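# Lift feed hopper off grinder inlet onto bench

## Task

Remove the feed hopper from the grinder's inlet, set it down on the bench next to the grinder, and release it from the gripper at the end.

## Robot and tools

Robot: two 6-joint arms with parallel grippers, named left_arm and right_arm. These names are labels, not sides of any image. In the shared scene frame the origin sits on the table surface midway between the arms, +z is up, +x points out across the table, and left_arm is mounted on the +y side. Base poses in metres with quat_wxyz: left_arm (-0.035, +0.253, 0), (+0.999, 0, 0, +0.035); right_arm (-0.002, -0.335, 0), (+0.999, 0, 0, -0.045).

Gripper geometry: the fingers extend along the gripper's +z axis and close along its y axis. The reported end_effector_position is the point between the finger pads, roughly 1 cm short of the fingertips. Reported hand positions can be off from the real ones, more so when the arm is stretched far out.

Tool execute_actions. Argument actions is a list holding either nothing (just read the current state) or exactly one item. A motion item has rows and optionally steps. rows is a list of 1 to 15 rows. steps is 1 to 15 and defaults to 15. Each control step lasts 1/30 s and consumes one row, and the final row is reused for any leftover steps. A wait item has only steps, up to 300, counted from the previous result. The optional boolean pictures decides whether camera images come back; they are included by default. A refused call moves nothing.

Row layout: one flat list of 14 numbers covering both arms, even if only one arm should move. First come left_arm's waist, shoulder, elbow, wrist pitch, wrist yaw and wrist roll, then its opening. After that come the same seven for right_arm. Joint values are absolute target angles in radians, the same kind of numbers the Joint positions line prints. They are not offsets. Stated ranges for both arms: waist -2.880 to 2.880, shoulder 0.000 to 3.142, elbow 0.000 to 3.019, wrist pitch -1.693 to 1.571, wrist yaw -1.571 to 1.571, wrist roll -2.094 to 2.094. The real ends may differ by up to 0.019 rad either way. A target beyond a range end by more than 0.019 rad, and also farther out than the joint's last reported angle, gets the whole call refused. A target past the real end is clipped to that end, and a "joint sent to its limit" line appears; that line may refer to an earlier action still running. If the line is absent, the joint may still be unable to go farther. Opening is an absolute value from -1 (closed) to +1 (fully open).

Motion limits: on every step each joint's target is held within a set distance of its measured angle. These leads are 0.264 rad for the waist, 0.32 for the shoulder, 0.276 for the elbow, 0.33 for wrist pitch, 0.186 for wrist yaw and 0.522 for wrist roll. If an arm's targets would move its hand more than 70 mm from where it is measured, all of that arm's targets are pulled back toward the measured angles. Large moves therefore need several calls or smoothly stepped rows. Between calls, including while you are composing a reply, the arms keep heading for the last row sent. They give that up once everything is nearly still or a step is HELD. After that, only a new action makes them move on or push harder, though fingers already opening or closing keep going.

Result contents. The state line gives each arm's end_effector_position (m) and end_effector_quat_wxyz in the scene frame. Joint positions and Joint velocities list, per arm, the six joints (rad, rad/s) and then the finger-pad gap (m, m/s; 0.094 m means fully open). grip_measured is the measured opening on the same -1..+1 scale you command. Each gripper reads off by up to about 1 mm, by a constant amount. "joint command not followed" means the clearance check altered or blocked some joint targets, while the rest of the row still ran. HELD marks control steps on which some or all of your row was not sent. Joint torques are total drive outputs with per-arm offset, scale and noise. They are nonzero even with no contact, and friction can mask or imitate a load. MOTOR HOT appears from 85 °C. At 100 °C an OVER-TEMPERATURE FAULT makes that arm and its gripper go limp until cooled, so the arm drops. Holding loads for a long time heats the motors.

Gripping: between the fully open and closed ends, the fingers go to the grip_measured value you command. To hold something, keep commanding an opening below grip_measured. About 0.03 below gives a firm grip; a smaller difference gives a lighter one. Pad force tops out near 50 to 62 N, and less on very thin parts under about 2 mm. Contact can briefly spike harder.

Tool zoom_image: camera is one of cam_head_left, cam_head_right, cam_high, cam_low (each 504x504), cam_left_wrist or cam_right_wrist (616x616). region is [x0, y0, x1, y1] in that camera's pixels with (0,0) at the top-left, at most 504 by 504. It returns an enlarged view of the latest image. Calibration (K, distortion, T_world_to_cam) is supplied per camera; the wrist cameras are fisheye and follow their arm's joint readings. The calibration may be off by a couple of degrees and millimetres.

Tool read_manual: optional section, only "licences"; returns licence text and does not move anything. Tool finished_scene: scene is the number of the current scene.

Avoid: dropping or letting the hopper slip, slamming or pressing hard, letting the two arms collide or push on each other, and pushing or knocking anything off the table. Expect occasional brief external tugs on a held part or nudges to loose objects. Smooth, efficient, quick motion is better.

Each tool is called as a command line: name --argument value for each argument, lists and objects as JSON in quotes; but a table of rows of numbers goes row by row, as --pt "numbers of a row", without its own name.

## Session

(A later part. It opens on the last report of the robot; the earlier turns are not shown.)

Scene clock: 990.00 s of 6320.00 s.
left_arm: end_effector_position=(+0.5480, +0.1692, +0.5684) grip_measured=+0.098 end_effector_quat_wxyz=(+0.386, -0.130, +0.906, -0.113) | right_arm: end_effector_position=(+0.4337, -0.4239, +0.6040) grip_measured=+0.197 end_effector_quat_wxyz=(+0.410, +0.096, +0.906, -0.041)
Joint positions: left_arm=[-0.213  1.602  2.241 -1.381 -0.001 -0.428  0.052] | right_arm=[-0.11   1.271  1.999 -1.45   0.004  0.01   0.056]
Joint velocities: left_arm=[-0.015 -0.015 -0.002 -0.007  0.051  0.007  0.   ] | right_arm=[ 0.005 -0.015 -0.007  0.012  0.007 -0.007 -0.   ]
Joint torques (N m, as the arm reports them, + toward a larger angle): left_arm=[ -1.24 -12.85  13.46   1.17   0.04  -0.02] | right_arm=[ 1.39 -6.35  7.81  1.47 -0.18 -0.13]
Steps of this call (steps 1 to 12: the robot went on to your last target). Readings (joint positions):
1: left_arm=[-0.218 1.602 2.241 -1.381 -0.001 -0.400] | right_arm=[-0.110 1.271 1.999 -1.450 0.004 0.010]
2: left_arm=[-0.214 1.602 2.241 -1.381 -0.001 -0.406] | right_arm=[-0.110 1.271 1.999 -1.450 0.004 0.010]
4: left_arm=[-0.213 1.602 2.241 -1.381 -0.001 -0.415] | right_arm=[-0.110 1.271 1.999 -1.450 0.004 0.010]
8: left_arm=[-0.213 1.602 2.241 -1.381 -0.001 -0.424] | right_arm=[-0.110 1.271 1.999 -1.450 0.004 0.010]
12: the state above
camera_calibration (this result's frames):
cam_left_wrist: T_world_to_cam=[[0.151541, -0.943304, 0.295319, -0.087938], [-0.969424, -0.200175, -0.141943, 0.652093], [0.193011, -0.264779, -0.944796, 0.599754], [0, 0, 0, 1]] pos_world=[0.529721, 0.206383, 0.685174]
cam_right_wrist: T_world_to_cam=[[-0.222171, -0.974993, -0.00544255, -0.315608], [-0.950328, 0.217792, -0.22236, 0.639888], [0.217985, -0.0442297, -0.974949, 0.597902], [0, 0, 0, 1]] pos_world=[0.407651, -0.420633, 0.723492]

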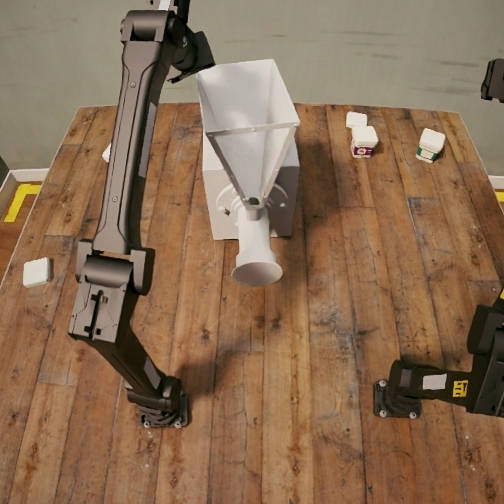

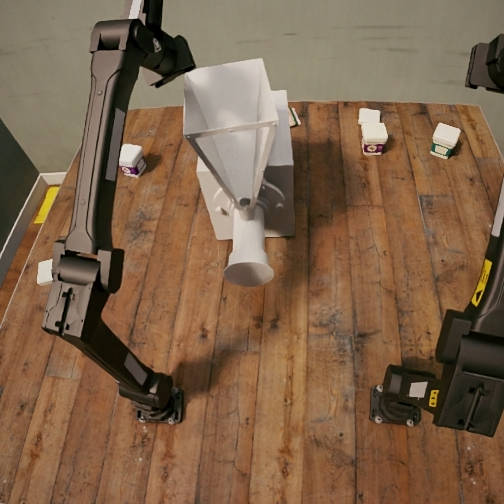

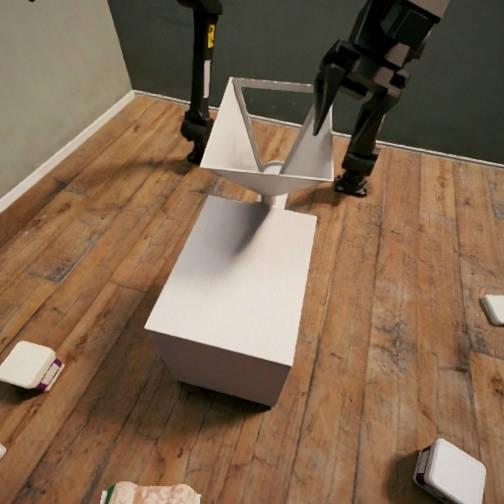

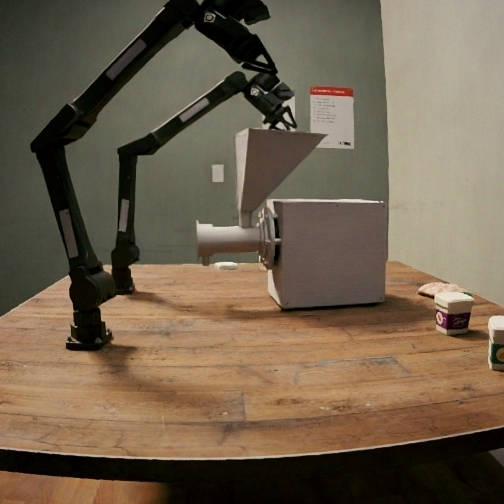

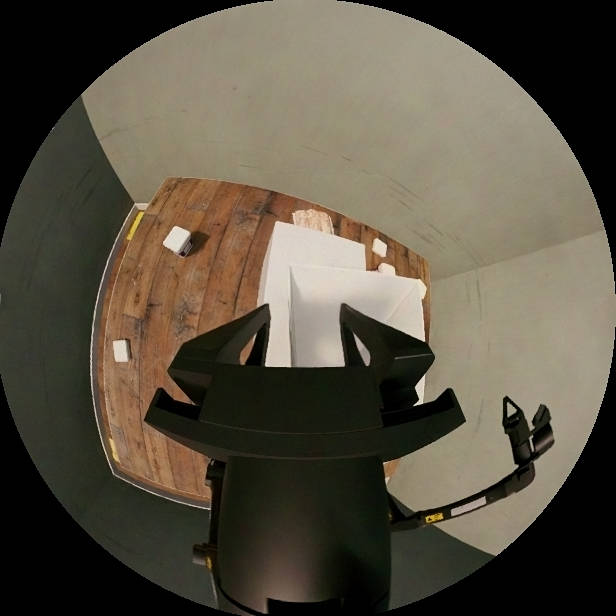

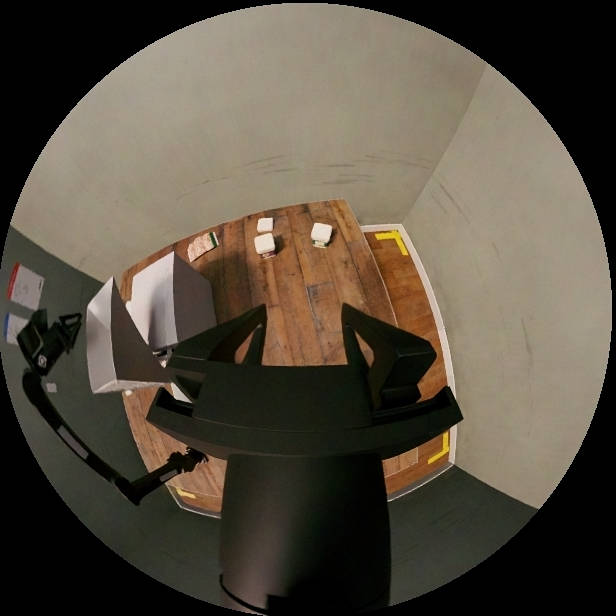

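execute_actions --actions '[{"rows": [[-0.215,1.585,2.22,-1.365,0,-0.44,0.1,-0.10,1.28,2.0,-1.46,0,0,0.2],[-0.215,1.578,2.195,-1.35,0,-0.44,0.1,-0.10,1.28,2.0,-1.46,0,0,0.2],[-0.215,1.571,2.17,-1.34,0,-0.44,0.1,-0.10,1.28,2.0,-1.46,0,0,0.2],[-0.215,1.564,2.145,-1.325,0,-0.44,0.1,-0.10,1.28,2.0,-1.46,0,0,0.2],[-0.215,1.557,2.12,-1.315,0,-0.44,0.1,-0.10,1.28,2.0,-1.46,0,0,0.2],[-0.215,1.550,2.095,-1.30,0,-0.44,0.1,-0.10,1.28,2.0,-1.46,0,0,0.2],[-0.215,1.543,2.07,-1.29,0,-0.44,0.1,-0.10,1.28,2.0,-1.46,0,0,0.2],[-0.215,1.536,2.046,-1.277,0,-0.44,0.1,-0.10,1.28,2.0,-1.46,0,0,0.2]], "steps": 15}]' --pictures true

Scene clock: 996.50 s of 6320.00 s.
left_arm: end_effector_position=(+0.5477, +0.1692, +0.5133) grip_measured=+0.098 end_effector_quat_wxyz=(+0.358, -0.133, +0.918, -0.105) | right_arm: end_effector_position=(+0.4337, -0.4239, +0.6040) grip_measured=+0.197 end_effector_quat_wxyz=(+0.410, +0.096, +0.906, -0.041)
Joint positions: left_arm=[-0.213  1.55   2.041 -1.297 -0.001 -0.43   0.052] | right_arm=[-0.11   1.271  1.999 -1.45   0.004  0.01   0.056]
Joint velocities: left_arm=[-0.015 -0.024 -0.002  0.061 -0.007 -0.037 -0.001] | right_arm=[-0.015  0.005 -0.012 -0.007  0.022 -0.051 -0.001]
Joint torques (N m, as the arm reports them, + toward a larger angle): left_arm=[ -1.77 -13.82  10.71   2.26   0.04  -0.07] | right_arm=[ 2.32 -6.41  7.46  1.33 -0.16 -0.15]
Steps of this call (steps 1 to 30: the robot went on to your last target; steps 31 to 90: nothing new was sent; then 3.00 s passed at rest; steps 91 to 105: all 15 steps of this action). Readings (joint positions):
91: left_arm=[-0.213 1.601 2.238 -1.381 -0.001 -0.430] | right_arm=[-0.110 1.271 1.999 -1.450 0.004 0.010]
92: left_arm=[-0.213 1.598 2.229 -1.376 -0.001 -0.430] | right_arm=[-0.110 1.271 1.999 -1.450 0.004 0.010]
94: left_arm=[-0.213 1.584 2.191 -1.360 -0.001 -0.430] | right_arm=[-0.110 1.271 1.999 -1.450 0.004 0.010]
98: left_arm=[-0.213 1.555 2.092 -1.317 -0.001 -0.430] | right_arm=[-0.110 1.271 1.999 -1.450 0.004 0.010]
105: the state above
camera_calibration (this result's frames):
cam_left_wrist: T_world_to_cam=[[0.171368, -0.945047, 0.278423, -0.0734651], [-0.976103, -0.201193, -0.0821191, 0.617076], [0.133623, -0.257697, -0.956942, 0.585355], [0, 0, 0, 1]] pos_world=[0.536703, 0.205568, 0.631279]
cam_right_wrist: T_world_to_cam=[[-0.222171, -0.974993, -0.00544255, -0.315608], [-0.950328, 0.217792, -0.22236, 0.639888], [0.217985, -0.0442297, -0.974949, 0.597902], [0, 0, 0, 1]] pos_world=[0.407651, -0.420633, 0.723492]

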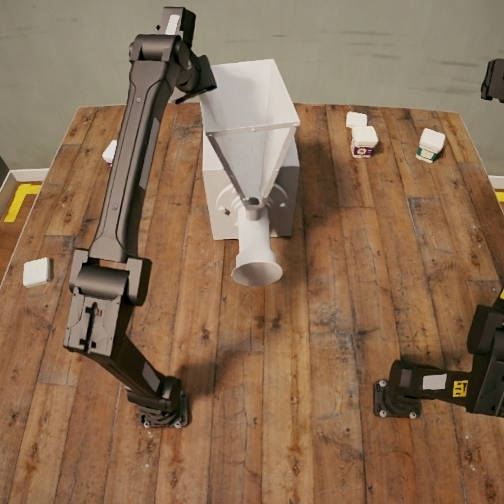

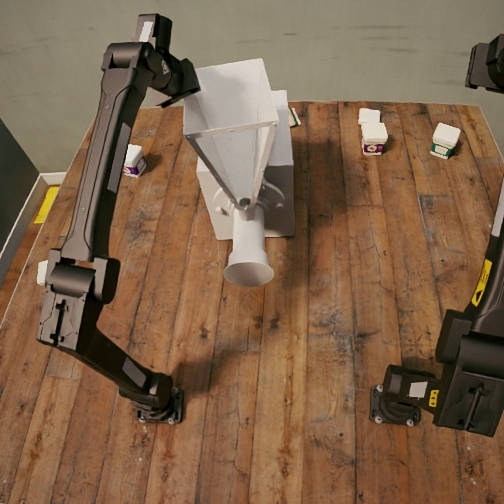

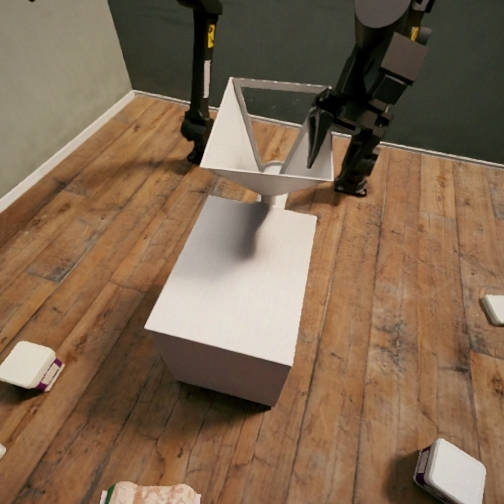

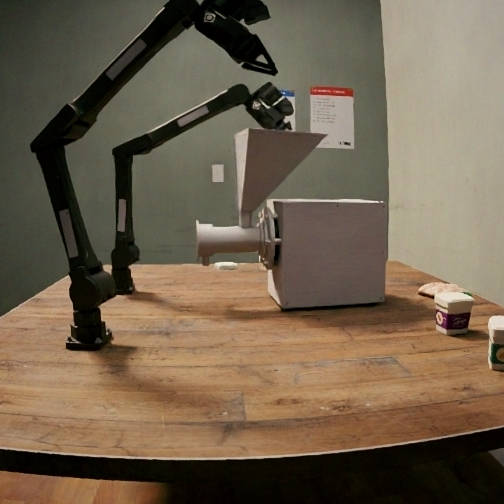

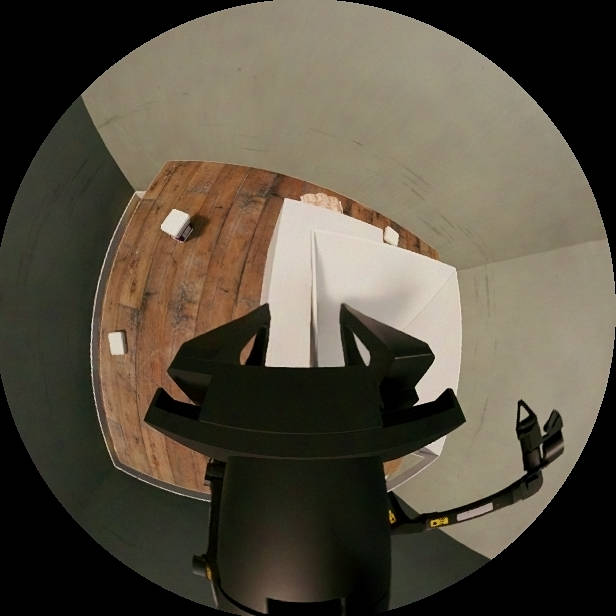

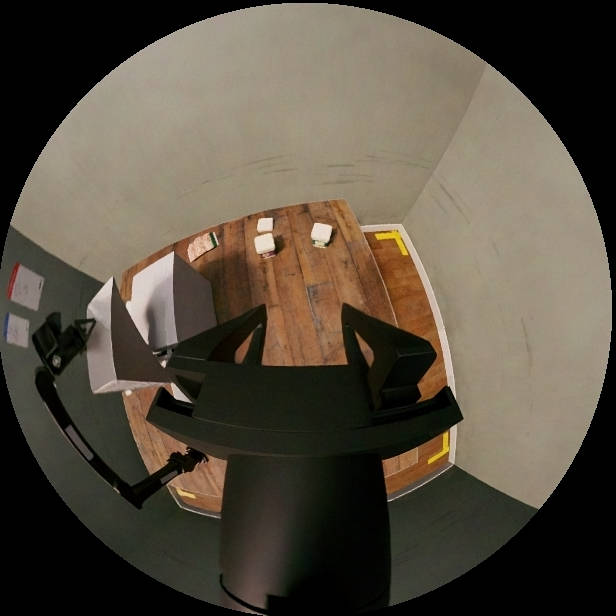

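execute_actions --actions '[{"rows": [[-0.205,1.535,2.04,-1.30,0,-0.45,-0.1,-0.10,1.28,2.0,-1.46,0,0,0.2],[-0.198,1.525,2.033,-1.305,0,-0.465,-0.3,-0.10,1.28,2.0,-1.46,0,0,0.2],[-0.191,1.515,2.026,-1.31,0,-0.48,-0.5,-0.10,1.28,2.0,-1.46,0,0,0.2],[-0.184,1.505,2.019,-1.316,0,-0.495,-0.5,-0.10,1.28,2.0,-1.46,0,0,0.2],[-0.177,1.495,2.012,-1.322,0,-0.51,-0.5,-0.10,1.28,2.0,-1.46,0,0,0.2],[-0.170,1.485,2.005,-1.328,0,-0.525,-0.5,-0.10,1.28,2.0,-1.46,0,0,0.2],[-0.163,1.475,1.998,-1.334,0,-0.54,-0.5,-0.10,1.28,2.0,-1.46,0,0,0.2],[-0.156,1.465,1.991,-1.34,0,-0.555,-0.5,-0.10,1.28,2.0,-1.46,0,0,0.2],[-0.149,1.455,1.984,-1.347,0,-0.57,-0.5,-0.10,1.28,2.0,-1.46,0,0,0.2],[-0.142,1.445,1.977,-1.354,0,-0.585,-0.5,-0.10,1.28,2.0,-1.46,0,0,0.2],[-0.138,1.435,1.968,-1.362,0,-0.595,-0.5,-0.10,1.28,2.0,-1.46,0,0,0.2]], "steps": 15}]' --pictures true

Scene clock: 1014.47 s of 6320.00 s.
left_arm: end_effector_position=(+0.5033, +0.2052, +0.5231) grip_measured=-0.498 end_effector_quat_wxyz=(+0.342, -0.219, +0.906, -0.119) | right_arm: end_effector_position=(+0.4337, -0.4239, +0.6040) grip_measured=+0.197 end_effector_quat_wxyz=(+0.410, +0.096, +0.906, -0.041)
Joint positions: left_arm=[-0.156  1.449  1.97  -1.351  0.007 -0.563  0.024] | right_arm=[-0.11   1.271  1.999 -1.45   0.004  0.01   0.056]
Joint velocities: left_arm=[ 0.044 -0.151 -0.017 -0.017  0.007 -0.125  0.   ] | right_arm=[-0.015 -0.005 -0.017 -0.007 -0.022  0.022  0.   ]
Joint torques (N m, as the arm reports them, + toward a larger angle): left_arm=[ -0.02 -11.73   9.93   1.09  -0.28  -0.04] | right_arm=[ 1.22 -6.13  7.82  1.24 -0.18 -0.14]
Steps of this call (steps 1 to 15: the robot went on to your last target; steps 16 to 90: nothing new was sent; then 14.47 s passed at rest; steps 91 to 105: all 15 steps of this action). Readings (joint positions):
91: left_arm=[-0.213 1.549 2.041 -1.294 -0.001 -0.432] | right_arm=[-0.110 1.271 1.999 -1.450 0.004 0.010]
92: left_arm=[-0.213 1.548 2.040 -1.294 -0.001 -0.436] | right_arm=[-0.110 1.271 1.999 -1.450 0.004 0.010]
94: left_arm=[-0.211 1.543 2.032 -1.298 -0.001 -0.449] | right_arm=[-0.110 1.271 1.999 -1.450 0.004 0.010]
98: left_arm=[-0.194 1.515 2.004 -1.316 0.003 -0.492] | right_arm=[-0.110 1.271 1.999 -1.450 0.004 0.010]
105: the state above
camera_calibration (this result's frames):
cam_left_wrist: T_world_to_cam=[[0.318123, -0.879073, 0.355005, -0.162052], [-0.937248, -0.347982, -0.0218057, 0.560817], [0.142704, -0.325791, -0.93461, 0.607606], [0, 0, 0, 1]] pos_world=[0.490469, 0.250651, 0.637633]
cam_right_wrist: T_world_to_cam=[[-0.222171, -0.974993, -0.00544255, -0.315608], [-0.950328, 0.217792, -0.22236, 0.639888], [0.217985, -0.0442297, -0.974949, 0.597902], [0, 0, 0, 1]] pos_world=[0.407651, -0.420633, 0.723492]

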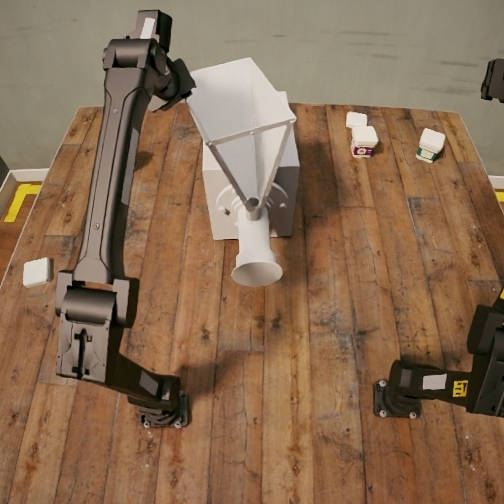

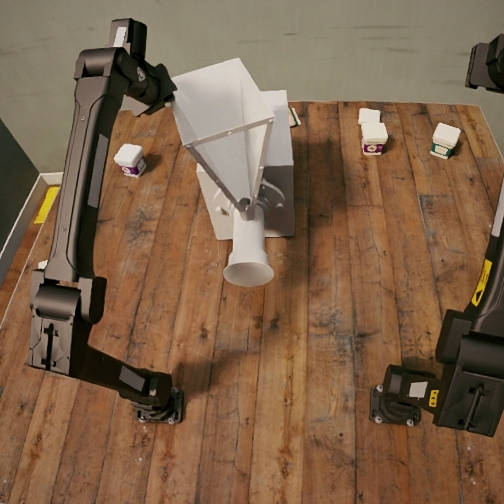

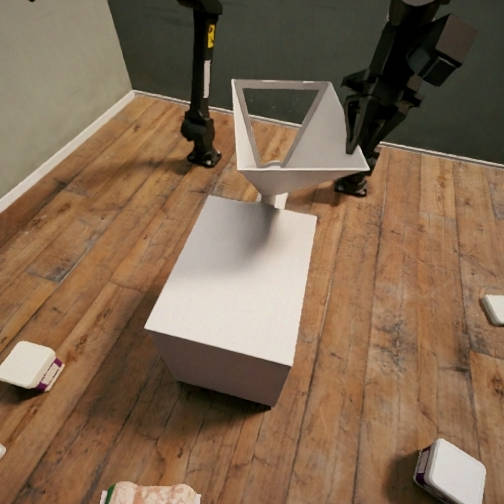

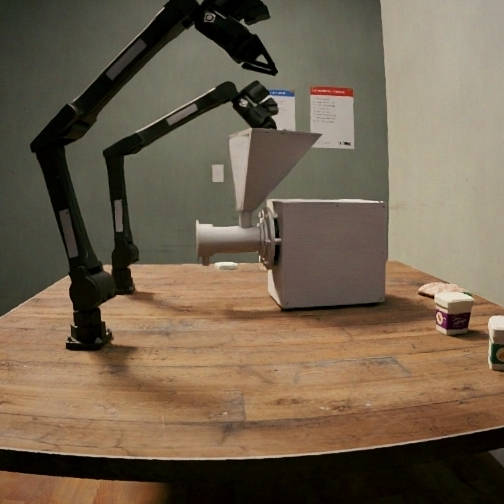

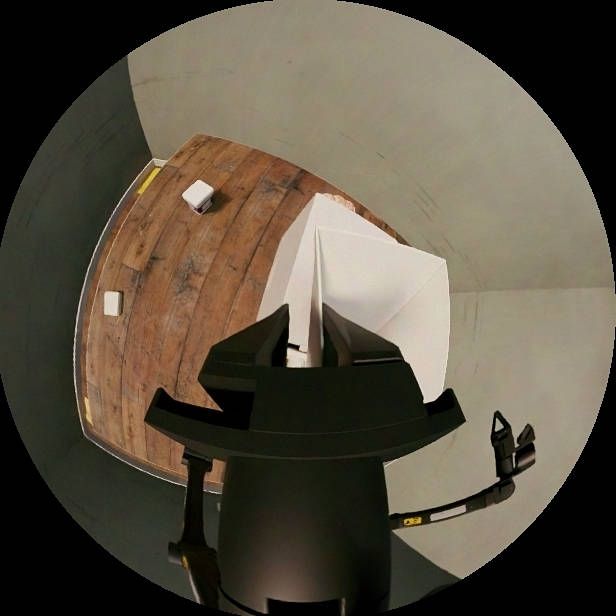

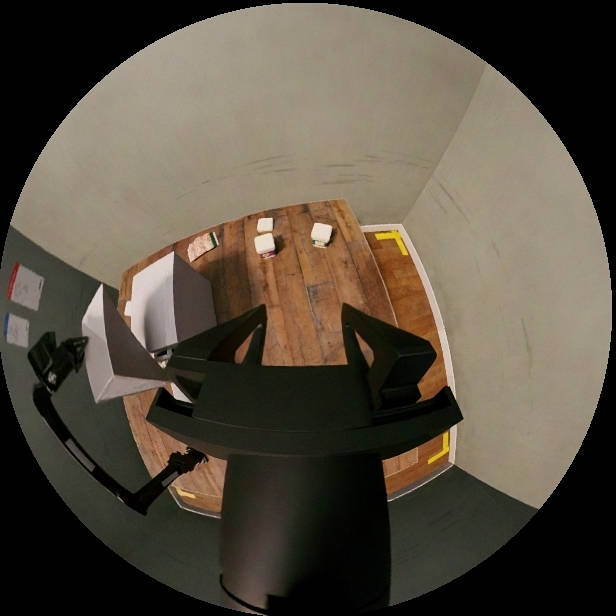

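execute_actions --actions '[{"rows": [[-0.138,1.44,1.958,-1.37,0,-0.61,-0.5,-0.10,1.28,2.0,-1.46,0,0,0.2],[-0.134,1.433,1.952,-1.38,0,-0.63,-0.5,-0.10,1.28,2.0,-1.46,0,0,0.2],[-0.130,1.425,1.946,-1.39,0,-0.65,-0.5,-0.10,1.28,2.0,-1.46,0,0,0.2],[-0.126,1.417,1.941,-1.40,0,-0.67,-0.5,-0.10,1.28,2.0,-1.46,0,0,0.2],[-0.122,1.409,1.936,-1.41,0,-0.69,-0.5,-0.10,1.28,2.0,-1.46,0,0,0.2],[-0.118,1.401,1.931,-1.42,0,-0.71,-0.5,-0.10,1.28,2.0,-1.46,0,0,0.2],[-0.114,1.393,1.926,-1.428,0,-0.73,-0.5,-0.10,1.28,2.0,-1.46,0,0,0.2],[-0.110,1.385,1.921,-1.436,0,-0.75,-0.5,-0.10,1.28,2.0,-1.46,0,0,0.2],[-0.107,1.377,1.916,-1.444,0,-0.77,-0.5,-0.10,1.28,2.0,-1.46,0,0,0.2],[-0.104,1.369,1.911,-1.452,0,-0.79,-0.5,-0.10,1.28,2.0,-1.46,0,0,0.2],[-0.101,1.361,1.906,-1.46,0,-0.81,-0.5,-0.10,1.28,2.0,-1.46,0,0,0.2],[-0.099,1.353,1.902,-1.468,0,-0.83,-0.5,-0.10,1.28,2.0,-1.46,0,0,0.2],[-0.097,1.345,1.898,-1.478,0,-0.855,-0.5,-0.10,1.28,2.0,-1.46,0,0,0.2],[-0.096,1.337,1.894,-1.489,0,-0.88,-0.5,-0.10,1.28,2.0,-1.46,0,0,0.2],[-0.095,1.329,1.890,-1.50,0,-0.905,-0.5,-0.10,1.28,2.0,-1.46,0,0,0.2]], "steps": 15}]' --pictures false

execute_actions --actions '[{"rows": [[-0.094,1.321,1.886,-1.511,0,-0.93,-0.5,-0.10,1.28,2.0,-1.46,0,0,0.2],[-0.093,1.313,1.882,-1.523,0,-0.955,-0.5,-0.10,1.28,2.0,-1.46,0,0,0.2],[-0.092,1.305,1.878,-1.535,0,-0.98,-0.5,-0.10,1.28,2.0,-1.46,0,0,0.2],[-0.091,1.297,1.874,-1.547,0,-1.005,-0.5,-0.10,1.28,2.0,-1.46,0,0,0.2],[-0.090,1.289,1.870,-1.559,0,-1.03,-0.5,-0.10,1.28,2.0,-1.46,0,0,0.2],[-0.090,1.281,1.866,-1.571,0,-1.06,-0.5,-0.10,1.28,2.0,-1.46,0,0,0.2],[-0.090,1.272,1.861,-1.585,0,-1.09,-0.5,-0.10,1.28,2.0,-1.46,0,0,0.2]], "steps": 15}]' --pictures true

Scene clock: 1024.97 s of 6320.00 s.
left_arm: end_effector_position=(+0.4481, +0.2217, +0.5214) grip_measured=-0.498 end_effector_quat_wxyz=(+0.293, -0.342, +0.881, -0.143) | right_arm: end_effector_position=(+0.4337, -0.4239, +0.6040) grip_measured=+0.197 end_effector_quat_wxyz=(+0.410, +0.096, +0.906, -0.041)
Joint positions: left_arm=[-0.129  1.356  1.907 -1.458  0.015 -0.805  0.024] | right_arm=[-0.11   1.271  1.999 -1.45   0.004  0.01   0.056]
Joint velocities: left_arm=[ 0.044 -0.21  -0.081 -0.164  0.139 -0.711 -0.001] | right_arm=[-0.005 -0.015  0.012  0.002 -0.051 -0.022 -0.   ]
Joint torques (N m, as the arm reports them, + toward a larger angle): left_arm=[  1.21 -11.08   8.94  -0.08  -0.95   0.01] | right_arm=[ 1.18 -5.89  7.83  1.31 -0.15 -0.11]
Steps of this call (steps 1 to 30: the robot went on to your last target; steps 31 to 90: nothing new was sent; then 7.00 s passed at rest; steps 91 to 105: all 15 steps of this action). Readings (joint positions):
91: left_arm=[-0.154 1.437 1.970 -1.352 0.006 -0.588] | right_arm=[-0.110 1.271 1.999 -1.450 0.004 0.010]
92: left_arm=[-0.154 1.437 1.969 -1.354 0.006 -0.594] | right_arm=[-0.110 1.271 1.999 -1.450 0.004 0.010]
94: left_arm=[-0.154 1.435 1.965 -1.360 0.007 -0.614] | right_arm=[-0.110 1.271 1.999 -1.450 0.004 0.010]
98: left_arm=[-0.151 1.416 1.949 -1.384 0.012 -0.671] | right_arm=[-0.110 1.271 1.999 -1.450 0.004 0.010]
105: the state above

Scene clock: 1025.47 s of 6320.00 s.
left_arm: end_effector_position=(+0.3995, +0.2303, +0.5209) grip_measured=-0.498 end_effector_quat_wxyz=(+0.246, -0.462, +0.837, -0.160) | right_arm: end_effector_position=(+0.4337, -0.4239, +0.6040) grip_measured=+0.197 end_effector_quat_wxyz=(+0.410, +0.096, +0.906, -0.041)
Joint positions: left_arm=[-0.116  1.283  1.87  -1.563  0.014 -1.059  0.024] | right_arm=[-0.11   1.271  1.999 -1.45   0.004  0.01   0.056]
Joint velocities: left_arm=[-0.015 -0.005 -0.012  0.012 -0.022 -0.066  0.   ] | right_arm=[-0.005 -0.015  0.002 -0.007  0.007  0.007 -0.   ]
Joint torques (N m, as the arm reports them, + toward a larger angle): left_arm=[ 1.01 -9.68  8.77  0.18 -0.61 -0.1 ] | right_arm=[ 1.34 -6.17  7.68  1.34 -0.11 -0.05]
Steps of this call (steps 1 to 15: all 15 steps of this action). Readings (joint positions):
1: left_arm=[-0.128 1.350 1.904 -1.465 0.015 -0.827] | right_arm=[-0.110 1.271 1.999 -1.450 0.004 0.010]
2: left_arm=[-0.127 1.343 1.900 -1.476 0.012 -0.850] | right_arm=[-0.110 1.271 1.999 -1.450 0.004 0.010]
4: left_arm=[-0.124 1.330 1.893 -1.495 0.015 -0.897] | right_arm=[-0.110 1.271 1.999 -1.450 0.004 0.010]
8: left_arm=[-0.118 1.301 1.876 -1.543 0.012 -0.992] | right_arm=[-0.110 1.271 1.999 -1.450 0.004 0.010]
15: the state above
camera_calibration (this result's frames):
cam_left_wrist: T_world_to_cam=[[0.69694, -0.527353, 0.485976, -0.406728], [-0.694854, -0.664178, 0.275765, 0.293185], [0.177349, -0.529874, -0.829325, 0.606869], [0, 0, 0, 1]] pos_world=[0.379558, 0.301802, 0.620102]
cam_right_wrist: T_world_to_cam=[[-0.222171, -0.974993, -0.00544255, -0.315608], [-0.950328, 0.217792, -0.22236, 0.639888], [0.217985, -0.0442297, -0.974949, 0.597902], [0, 0, 0, 1]] pos_world=[0.407651, -0.420633, 0.723492]

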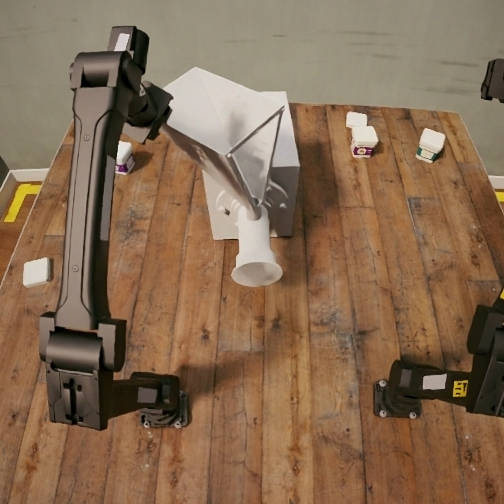

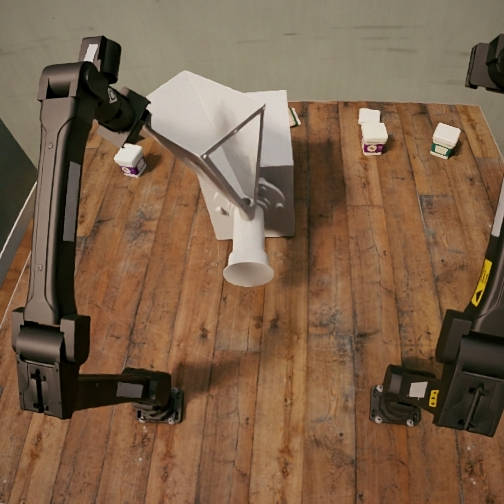

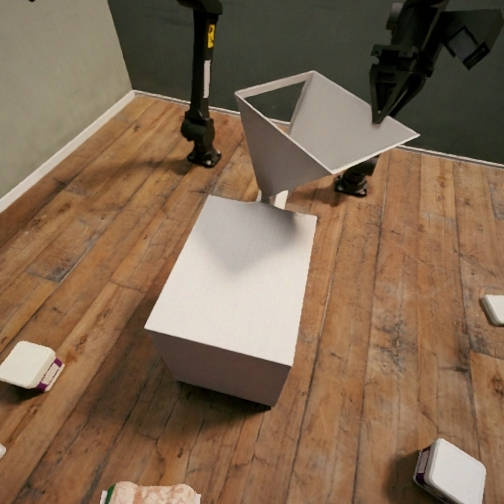

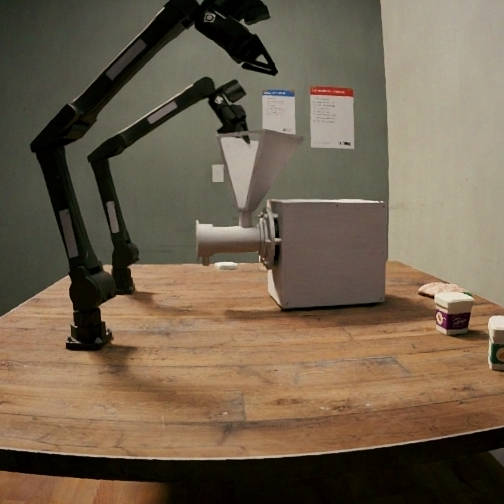

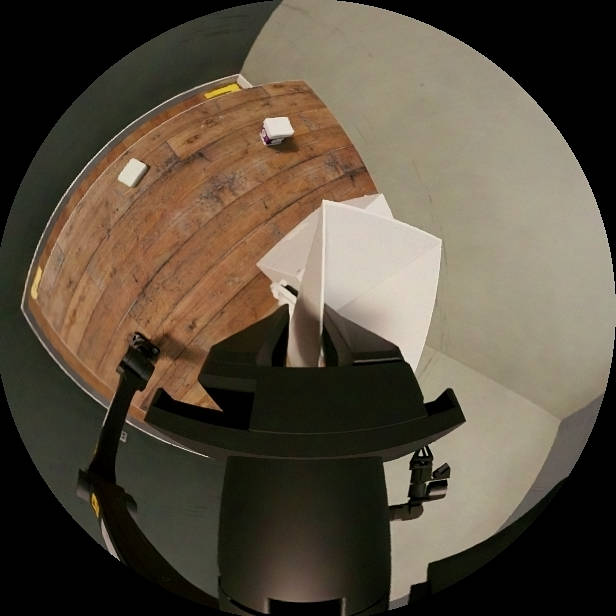

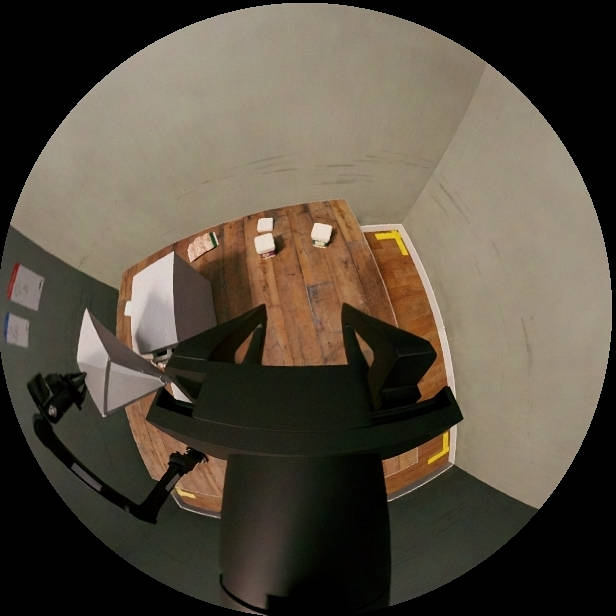

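execute_actions --actions '[{"rows": [[-0.10,1.265,1.845,-1.59,0,-1.11,-0.5,-0.10,1.28,2.0,-1.46,0,0,0.2],[-0.103,1.258,1.838,-1.597,0,-1.13,-0.5,-0.10,1.28,2.0,-1.46,0,0,0.2],[-0.106,1.251,1.833,-1.604,0,-1.155,-0.5,-0.10,1.28,2.0,-1.46,0,0,0.2],[-0.109,1.244,1.828,-1.611,0,-1.18,-0.5,-0.10,1.28,2.0,-1.46,0,0,0.2],[-0.112,1.237,1.823,-1.618,0,-1.205,-0.5,-0.10,1.28,2.0,-1.46,0,0,0.2],[-0.115,1.230,1.818,-1.625,0,-1.23,-0.5,-0.10,1.28,2.0,-1.46,0,0,0.2],[-0.118,1.223,1.813,-1.632,0,-1.255,-0.5,-0.10,1.28,2.0,-1.46,0,0,0.2],[-0.121,1.216,1.808,-1.639,0,-1.28,-0.5,-0.10,1.28,2.0,-1.46,0,0,0.2],[-0.124,1.209,1.803,-1.646,0,-1.305,-0.5,-0.10,1.28,2.0,-1.46,0,0,0.2],[-0.127,1.202,1.799,-1.653,0,-1.33,-0.5,-0.10,1.28,2.0,-1.46,0,0,0.2],[-0.130,1.195,1.795,-1.66,0,-1.355,-0.5,-0.10,1.28,2.0,-1.46,0,0,0.2],[-0.133,1.188,1.791,-1.667,0,-1.38,-0.5,-0.10,1.28,2.0,-1.46,0,0,0.2],[-0.136,1.180,1.786,-1.674,0,-1.405,-0.5,-0.10,1.28,2.0,-1.46,0,0,0.2],[-0.140,1.172,1.781,-1.68,0,-1.43,-0.5,-0.10,1.28,2.0,-1.46,0,0,0.2],[-0.145,1.163,1.775,-1.682,0,-1.455,-0.5,-0.10,1.28,2.0,-1.46,0,0,0.2]], "steps": 15}]' --pictures false

execute_actions --actions '[{"rows": [[-0.151,1.154,1.768,-1.683,0,-1.485,-0.5,-0.10,1.28,2.0,-1.46,0,0,0.2],[-0.157,1.145,1.762,-1.684,0,-1.515,-0.5,-0.10,1.28,2.0,-1.46,0,0,0.2],[-0.163,1.136,1.756,-1.685,0,-1.545,-0.5,-0.10,1.28,2.0,-1.46,0,0,0.2],[-0.169,1.127,1.750,-1.686,0,-1.575,-0.5,-0.10,1.28,2.0,-1.46,0,0,0.2],[-0.175,1.118,1.743,-1.687,0,-1.605,-0.5,-0.10,1.28,2.0,-1.46,0,0,0.2],[-0.182,1.109,1.736,-1.688,0,-1.635,-0.5,-0.10,1.28,2.0,-1.46,0,0,0.2],[-0.189,1.100,1.729,-1.689,0,-1.665,-0.5,-0.10,1.28,2.0,-1.46,0,0,0.2],[-0.196,1.090,1.722,-1.69,0,-1.695,-0.5,-0.10,1.28,2.0,-1.46,0,0,0.2],[-0.203,1.080,1.715,-1.69,0,-1.725,-0.5,-0.10,1.28,2.0,-1.46,0,0,0.2],[-0.210,1.070,1.708,-1.69,0,-1.755,-0.5,-0.10,1.28,2.0,-1.46,0,0,0.2],[-0.217,1.058,1.700,-1.69,0,-1.78,-0.5,-0.10,1.28,2.0,-1.46,0,0,0.2],[-0.224,1.046,1.691,-1.69,0,-1.80,-0.5,-0.10,1.28,2.0,-1.46,0,0,0.2]], "steps": 15}]' --pictures true

Scene clock: 1039.30 s of 6320.00 s.
left_arm: end_effector_position=(+0.3512, +0.2237, +0.5207) grip_measured=-0.498 end_effector_quat_wxyz=(+0.208, -0.567, +0.775, -0.185) | right_arm: end_effector_position=(+0.4337, -0.4239, +0.6040) grip_measured=+0.197 end_effector_quat_wxyz=(+0.410, +0.096, +0.906, -0.041)
Joint positions: left_arm=[-0.139  1.19   1.807 -1.622  0.014 -1.336  0.024] | right_arm=[-0.11   1.271  1.999 -1.45   0.004  0.01   0.056]
Joint velocities: left_arm=[-0.132 -0.181 -0.129 -0.085 -0.066 -0.681 -0.001] | right_arm=[-0.005 -0.015  0.012 -0.012  0.051  0.007  0.   ]
Joint torques (N m, as the arm reports them, + toward a larger angle): left_arm=[-2.18 -8.54  6.91 -1.23 -0.58 -0.1 ] | right_arm=[ 1.54 -4.97  8.01  1.13 -0.15 -0.1 ]
Steps of this call (steps 1 to 30: the robot went on to your last target; steps 31 to 90: nothing new was sent; then 10.33 s passed at rest; steps 91 to 105: all 15 steps of this action). Readings (joint positions):
91: left_arm=[-0.116 1.283 1.868 -1.563 0.015 -1.077] | right_arm=[-0.110 1.271 1.999 -1.450 0.004 0.010]
92: left_arm=[-0.116 1.282 1.867 -1.563 0.015 -1.083] | right_arm=[-0.110 1.271 1.999 -1.450 0.004 0.010]
94: left_arm=[-0.117 1.276 1.862 -1.563 0.017 -1.105] | right_arm=[-0.110 1.271 1.999 -1.450 0.004 0.010]
98: left_arm=[-0.121 1.250 1.843 -1.571 0.017 -1.177] | right_arm=[-0.110 1.271 1.999 -1.450 0.004 0.010]
105: the state above

Scene clock: 1039.80 s of 6320.00 s.
left_arm: end_effector_position=(+0.2957, +0.2025, +0.5203) grip_measured=-0.498 end_effector_quat_wxyz=(-0.166, +0.679, -0.677, +0.231) | right_arm: end_effector_position=(+0.4337, -0.4239, +0.6040) grip_measured=+0.197 end_effector_quat_wxyz=(+0.410, +0.096, +0.906, -0.041)
Joint positions: left_arm=[-0.217  1.063  1.715 -1.646  0.007 -1.723  0.024] | right_arm=[-0.11   1.271  1.999 -1.45   0.004  0.01   0.056]
Joint velocities: left_arm=[-0.093 -0.112 -0.022  0.081  0.125 -0.374 -0.   ] | right_arm=[ 0.005 -0.005  0.007  0.007  0.007 -0.022 -0.001]
Joint torques (N m, as the arm reports them, + toward a larger angle): left_arm=[-1.72 -6.37  7.03 -1.32 -0.56 -0.21] | right_arm=[ 2.18 -6.31  7.84  1.13 -0.12 -0.09]
Steps of this call (steps 1 to 15: all 15 steps of this action). Readings (joint positions):
1: left_arm=[-0.143 1.183 1.802 -1.626 0.012 -1.361] | right_arm=[-0.110 1.271 1.999 -1.450 0.004 0.010]
2: left_arm=[-0.146 1.176 1.796 -1.629 0.010 -1.387] | right_arm=[-0.110 1.271 1.999 -1.450 0.004 0.010]
4: left_arm=[-0.154 1.161 1.785 -1.630 0.009 -1.441] | right_arm=[-0.110 1.271 1.999 -1.450 0.004 0.010]
8: left_arm=[-0.175 1.123 1.758 -1.640 0.004 -1.555] | right_arm=[-0.110 1.271 1.999 -1.450 0.004 0.010]
15: the state above
camera_calibration (this result's frames):
cam_left_wrist: T_world_to_cam=[[0.846521, 0.0218618, 0.531907, -0.528144], [-0.336455, -0.752334, 0.566384, -0.0365109], [0.412554, -0.658419, -0.629511, 0.462582], [0, 0, 0, 1]] pos_world=[0.243961, 0.28865, 0.592803]
cam_right_wrist: T_world_to_cam=[[-0.222171, -0.974993, -0.00544255, -0.315608], [-0.950328, 0.217792, -0.22236, 0.639888], [0.217985, -0.0442297, -0.974949, 0.597902], [0, 0, 0, 1]] pos_world=[0.407651, -0.420633, 0.723492]

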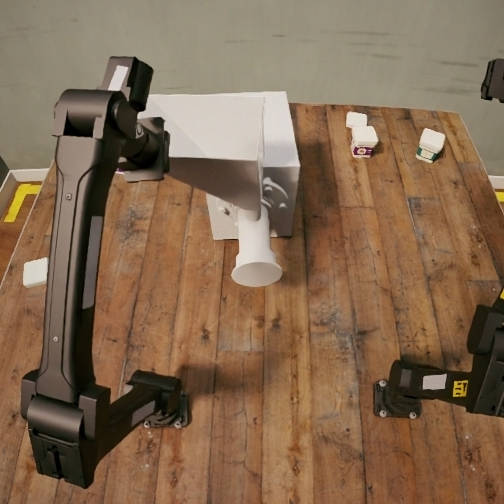

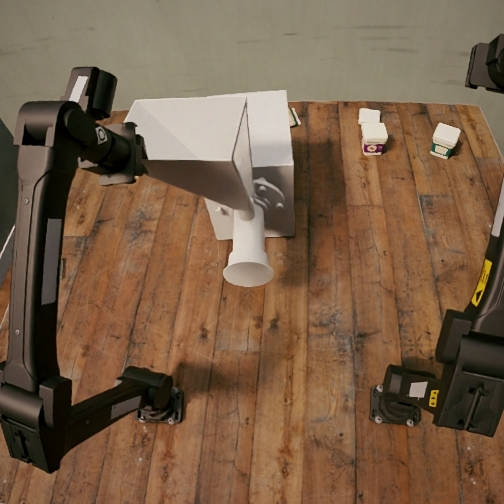

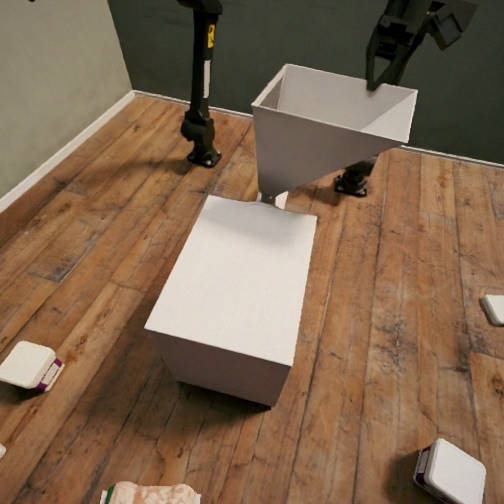

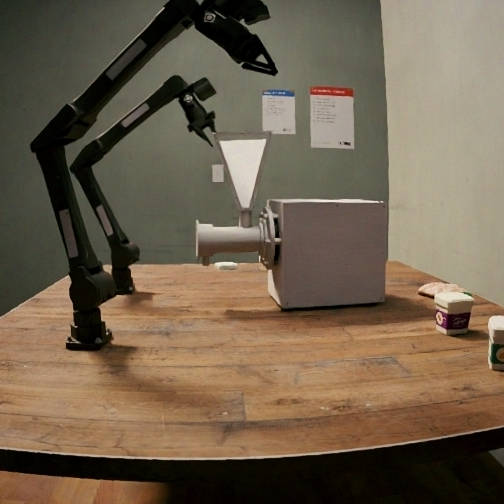

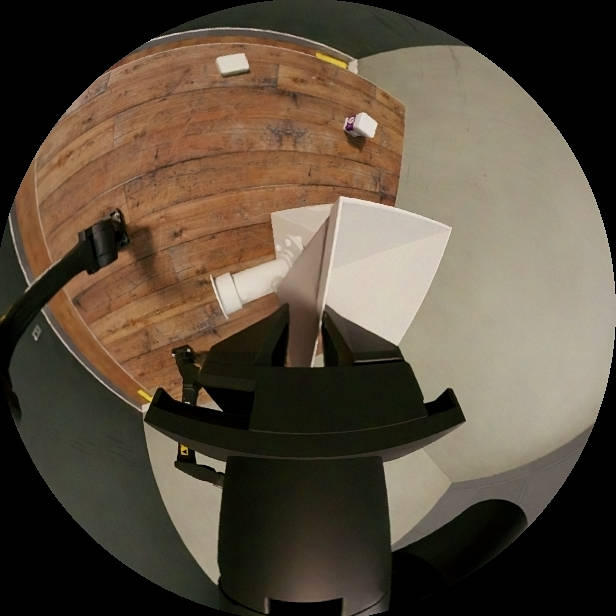

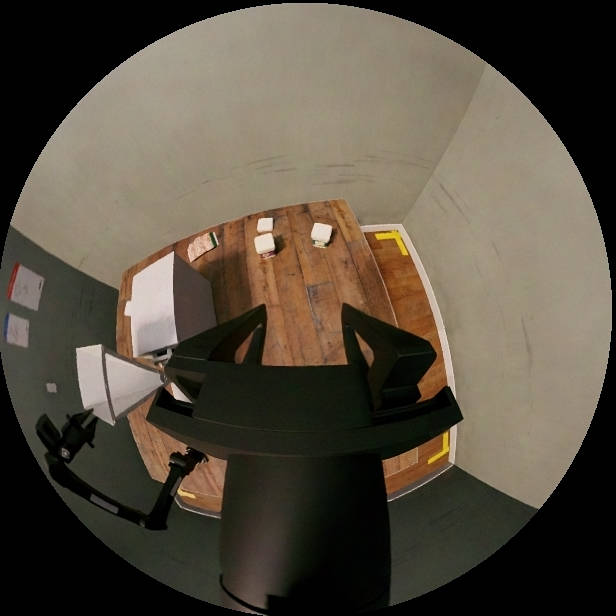

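zoom_image --camera "cam_low" --region '[200, 120, 300, 250]'

Region (200, 120, 300, 250) of cam_low's 504x504 image, scaled by 3.877, with more detail than that image has; it fills the left 388 columns of this view, and the rest is white.

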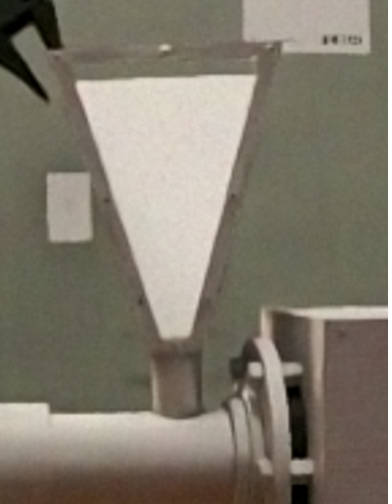

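execute_actions --actions '[{"rows": [[-0.232,1.043,1.688,-1.69,0,-1.82,-0.5,-0.10,1.28,2.0,-1.46,0,0,0.2],[-0.240,1.037,1.683,-1.69,0,-1.845,-0.5,-0.10,1.28,2.0,-1.46,0,0,0.2],[-0.248,1.031,1.679,-1.69,0,-1.87,-0.5,-0.10,1.28,2.0,-1.46,0,0,0.2],[-0.256,1.025,1.675,-1.69,0,-1.895,-0.5,-0.10,1.28,2.0,-1.46,0,0,0.2],[-0.264,1.019,1.671,-1.69,0,-1.92,-0.5,-0.10,1.28,2.0,-1.46,0,0,0.2],[-0.272,1.013,1.667,-1.69,0,-1.945,-0.5,-0.10,1.28,2.0,-1.46,0,0,0.2],[-0.280,1.007,1.663,-1.69,0,-1.97,-0.5,-0.10,1.28,2.0,-1.46,0,0,0.2],[-0.288,1.001,1.659,-1.69,0,-1.995,-0.5,-0.10,1.28,2.0,-1.46,0,0,0.2],[-0.296,0.995,1.655,-1.69,0,-2.02,-0.5,-0.10,1.28,2.0,-1.46,0,0,0.2],[-0.305,0.988,1.650,-1.69,0,-2.045,-0.5,-0.10,1.28,2.0,-1.46,0,0,0.2],[-0.314,0.980,1.645,-1.69,0,-2.07,-0.5,-0.10,1.28,2.0,-1.46,0,0,0.2],[-0.322,0.973,1.640,-1.69,0,-2.085,-0.5,-0.10,1.28,2.0,-1.46,0,0,0.2]], "steps": 15}]' --pictures false

execute_actions --actions '[{"steps": 10}]' --pictures true

Scene clock: 1056.73 s of 6320.00 s.
left_arm: end_effector_position=(+0.2682, +0.1803, +0.5222) grip_measured=-0.498 end_effector_quat_wxyz=(-0.132, +0.740, -0.602, +0.269) | right_arm: end_effector_position=(+0.4337, -0.4239, +0.6040) grip_measured=+0.197 end_effector_quat_wxyz=(+0.410, +0.096, +0.906, -0.041)
Joint positions: left_arm=[-0.308  0.996  1.671 -1.636 -0.006 -2.011  0.024] | right_arm=[-0.11   1.271  1.999 -1.45   0.004  0.01   0.056]
Joint velocities: left_arm=[-0.005 -0.054 -0.061  0.002 -0.125 -0.286 -0.001] | right_arm=[-0.024  0.005 -0.007  0.012 -0.037 -0.051  0.001]
Joint torques (N m, as the arm reports them, + toward a larger angle): left_arm=[-2.82 -5.99  6.49 -1.38  0.31 -0.18] | right_arm=[ 1.32 -6.03  7.9   1.29 -0.17 -0.07]
joint sent to its limit (left arm) — the command would take joint 6 (wrist roll) past its lower limit, so that joint was sent only as far as its limit.
Steps of this call (steps 1 to 30: the robot went on to your last target; steps 31 to 90: nothing new was sent; then 13.43 s passed at rest; steps 91 to 105: all 15 steps of this action). Readings (joint positions):
91: left_arm=[-0.222 1.060 1.714 -1.645 0.007 -1.778] | right_arm=[-0.110 1.271 1.999 -1.450 0.004 0.010]
92: left_arm=[-0.223 1.060 1.714 -1.645 0.007 -1.786] | right_arm=[-0.110 1.271 1.999 -1.450 0.004 0.010]
94: left_arm=[-0.230 1.058 1.712 -1.642 0.001 -1.810] | right_arm=[-0.110 1.271 1.999 -1.450 0.004 0.010]
98: left_arm=[-0.255 1.036 1.697 -1.642 -0.004 -1.885] | right_arm=[-0.110 1.271 1.999 -1.450 0.004 0.010]
105: the state above

Scene clock: 1057.07 s of 6320.00 s.
left_arm: end_effector_position=(+0.2682, +0.1805, +0.5221) grip_measured=-0.498 end_effector_quat_wxyz=(-0.128, +0.750, -0.589, +0.272) | right_arm: end_effector_position=(+0.4337, -0.4239, +0.6040) grip_measured=+0.197 end_effector_quat_wxyz=(+0.410, +0.096, +0.906, -0.041)
Joint positions: left_arm=[-0.308  0.996  1.67  -1.635 -0.007 -2.046  0.024] | right_arm=[-0.11   1.271  1.999 -1.45   0.004  0.01   0.056]
Joint velocities: left_arm=[-0.005 -0.024 -0.002  0.002  0.022 -0.007 -0.001] | right_arm=[ 0.005  0.005 -0.017 -0.002 -0.154 -0.066 -0.001]
Joint torques (N m, as the arm reports them, + toward a larger angle): left_arm=[-2.74 -6.22  6.29 -1.24  0.26 -0.24] | right_arm=[ 2.48 -6.22  7.51  1.32 -0.15 -0.08]
joint sent to its limit (left arm) — the command would take joint 6 (wrist roll) past its lower limit, so that joint was sent only as far as its limit.
Steps of this call (steps 1 to 10: the robot went on to your last target). Readings (joint positions):
1: left_arm=[-0.308 0.996 1.670 -1.636 -0.007 -2.020] | right_arm=[-0.110 1.271 1.999 -1.450 0.004 0.010]
2: left_arm=[-0.308 0.996 1.670 -1.636 -0.007 -2.026] | right_arm=[-0.110 1.271 1.999 -1.450 0.004 0.010]
4: left_arm=[-0.308 0.996 1.670 -1.636 -0.007 -2.035] | right_arm=[-0.110 1.271 1.999 -1.450 0.004 0.010]
8: left_arm=[-0.308 0.996 1.670 -1.635 -0.007 -2.044] | right_arm=[-0.110 1.271 1.999 -1.450 0.004 0.010]
10: the state above
camera_calibration (this result's frames):
cam_left_wrist: T_world_to_cam=[[0.820016, 0.267011, 0.506241, -0.529031], [-0.201175, -0.693601, 0.691698, -0.175669], [0.53582, -0.669046, -0.515048, 0.36962], [0, 0, 0, 1]] pos_world=[0.200423, 0.266706, 0.579698]
cam_right_wrist: T_world_to_cam=[[-0.222171, -0.974993, -0.00544255, -0.315608], [-0.950328, 0.217792, -0.22236, 0.639888], [0.217985, -0.0442297, -0.974949, 0.597902], [0, 0, 0, 1]] pos_world=[0.407651, -0.420633, 0.723492]

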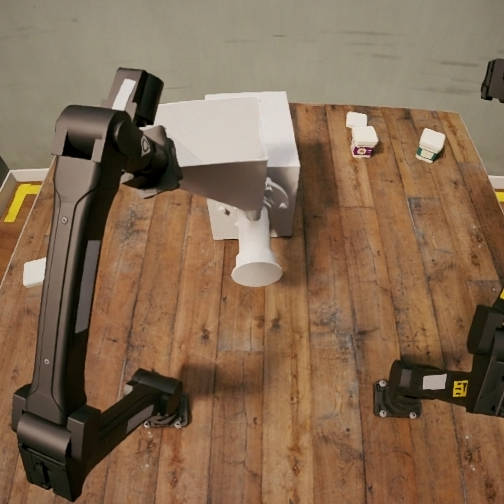

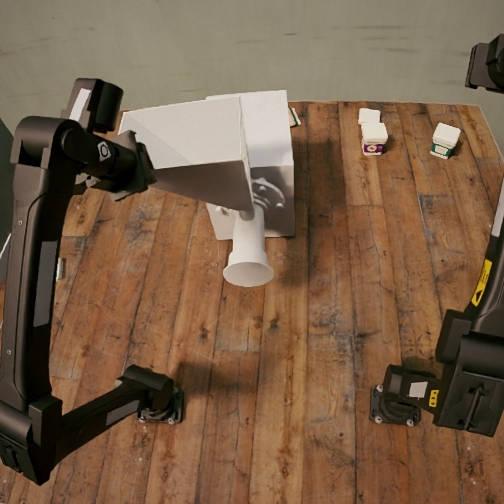

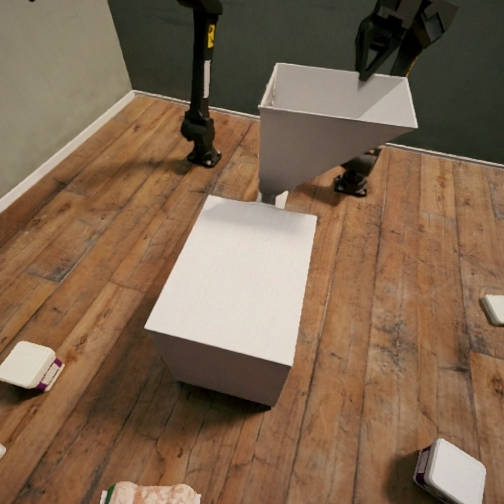

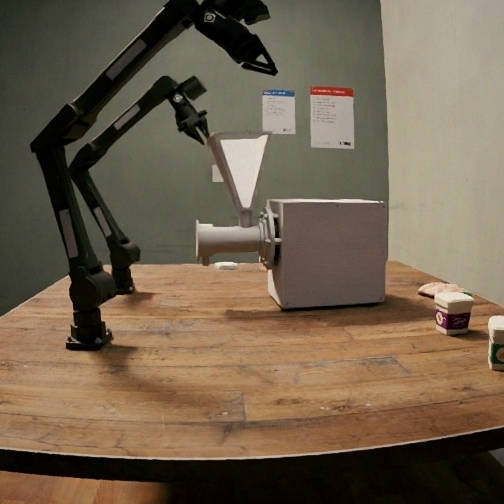

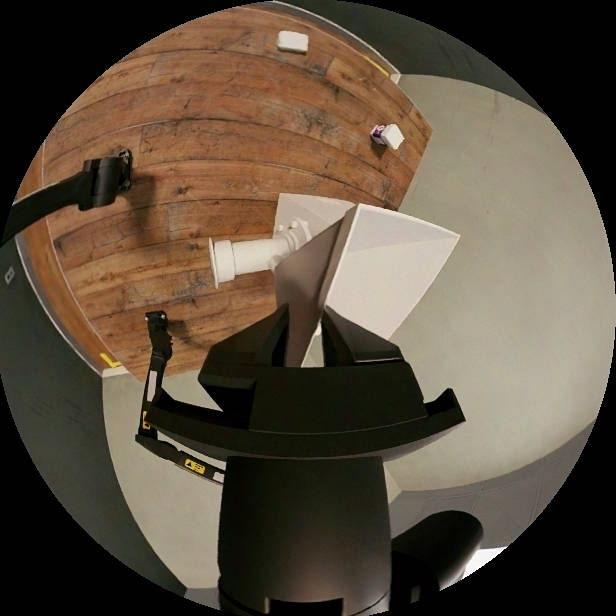

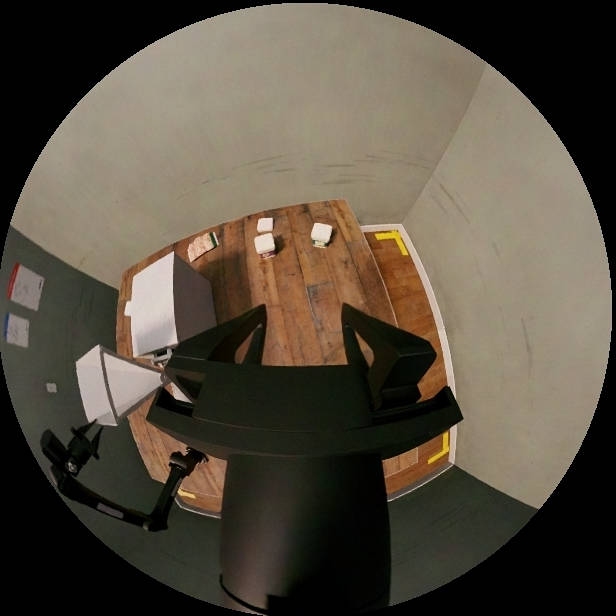

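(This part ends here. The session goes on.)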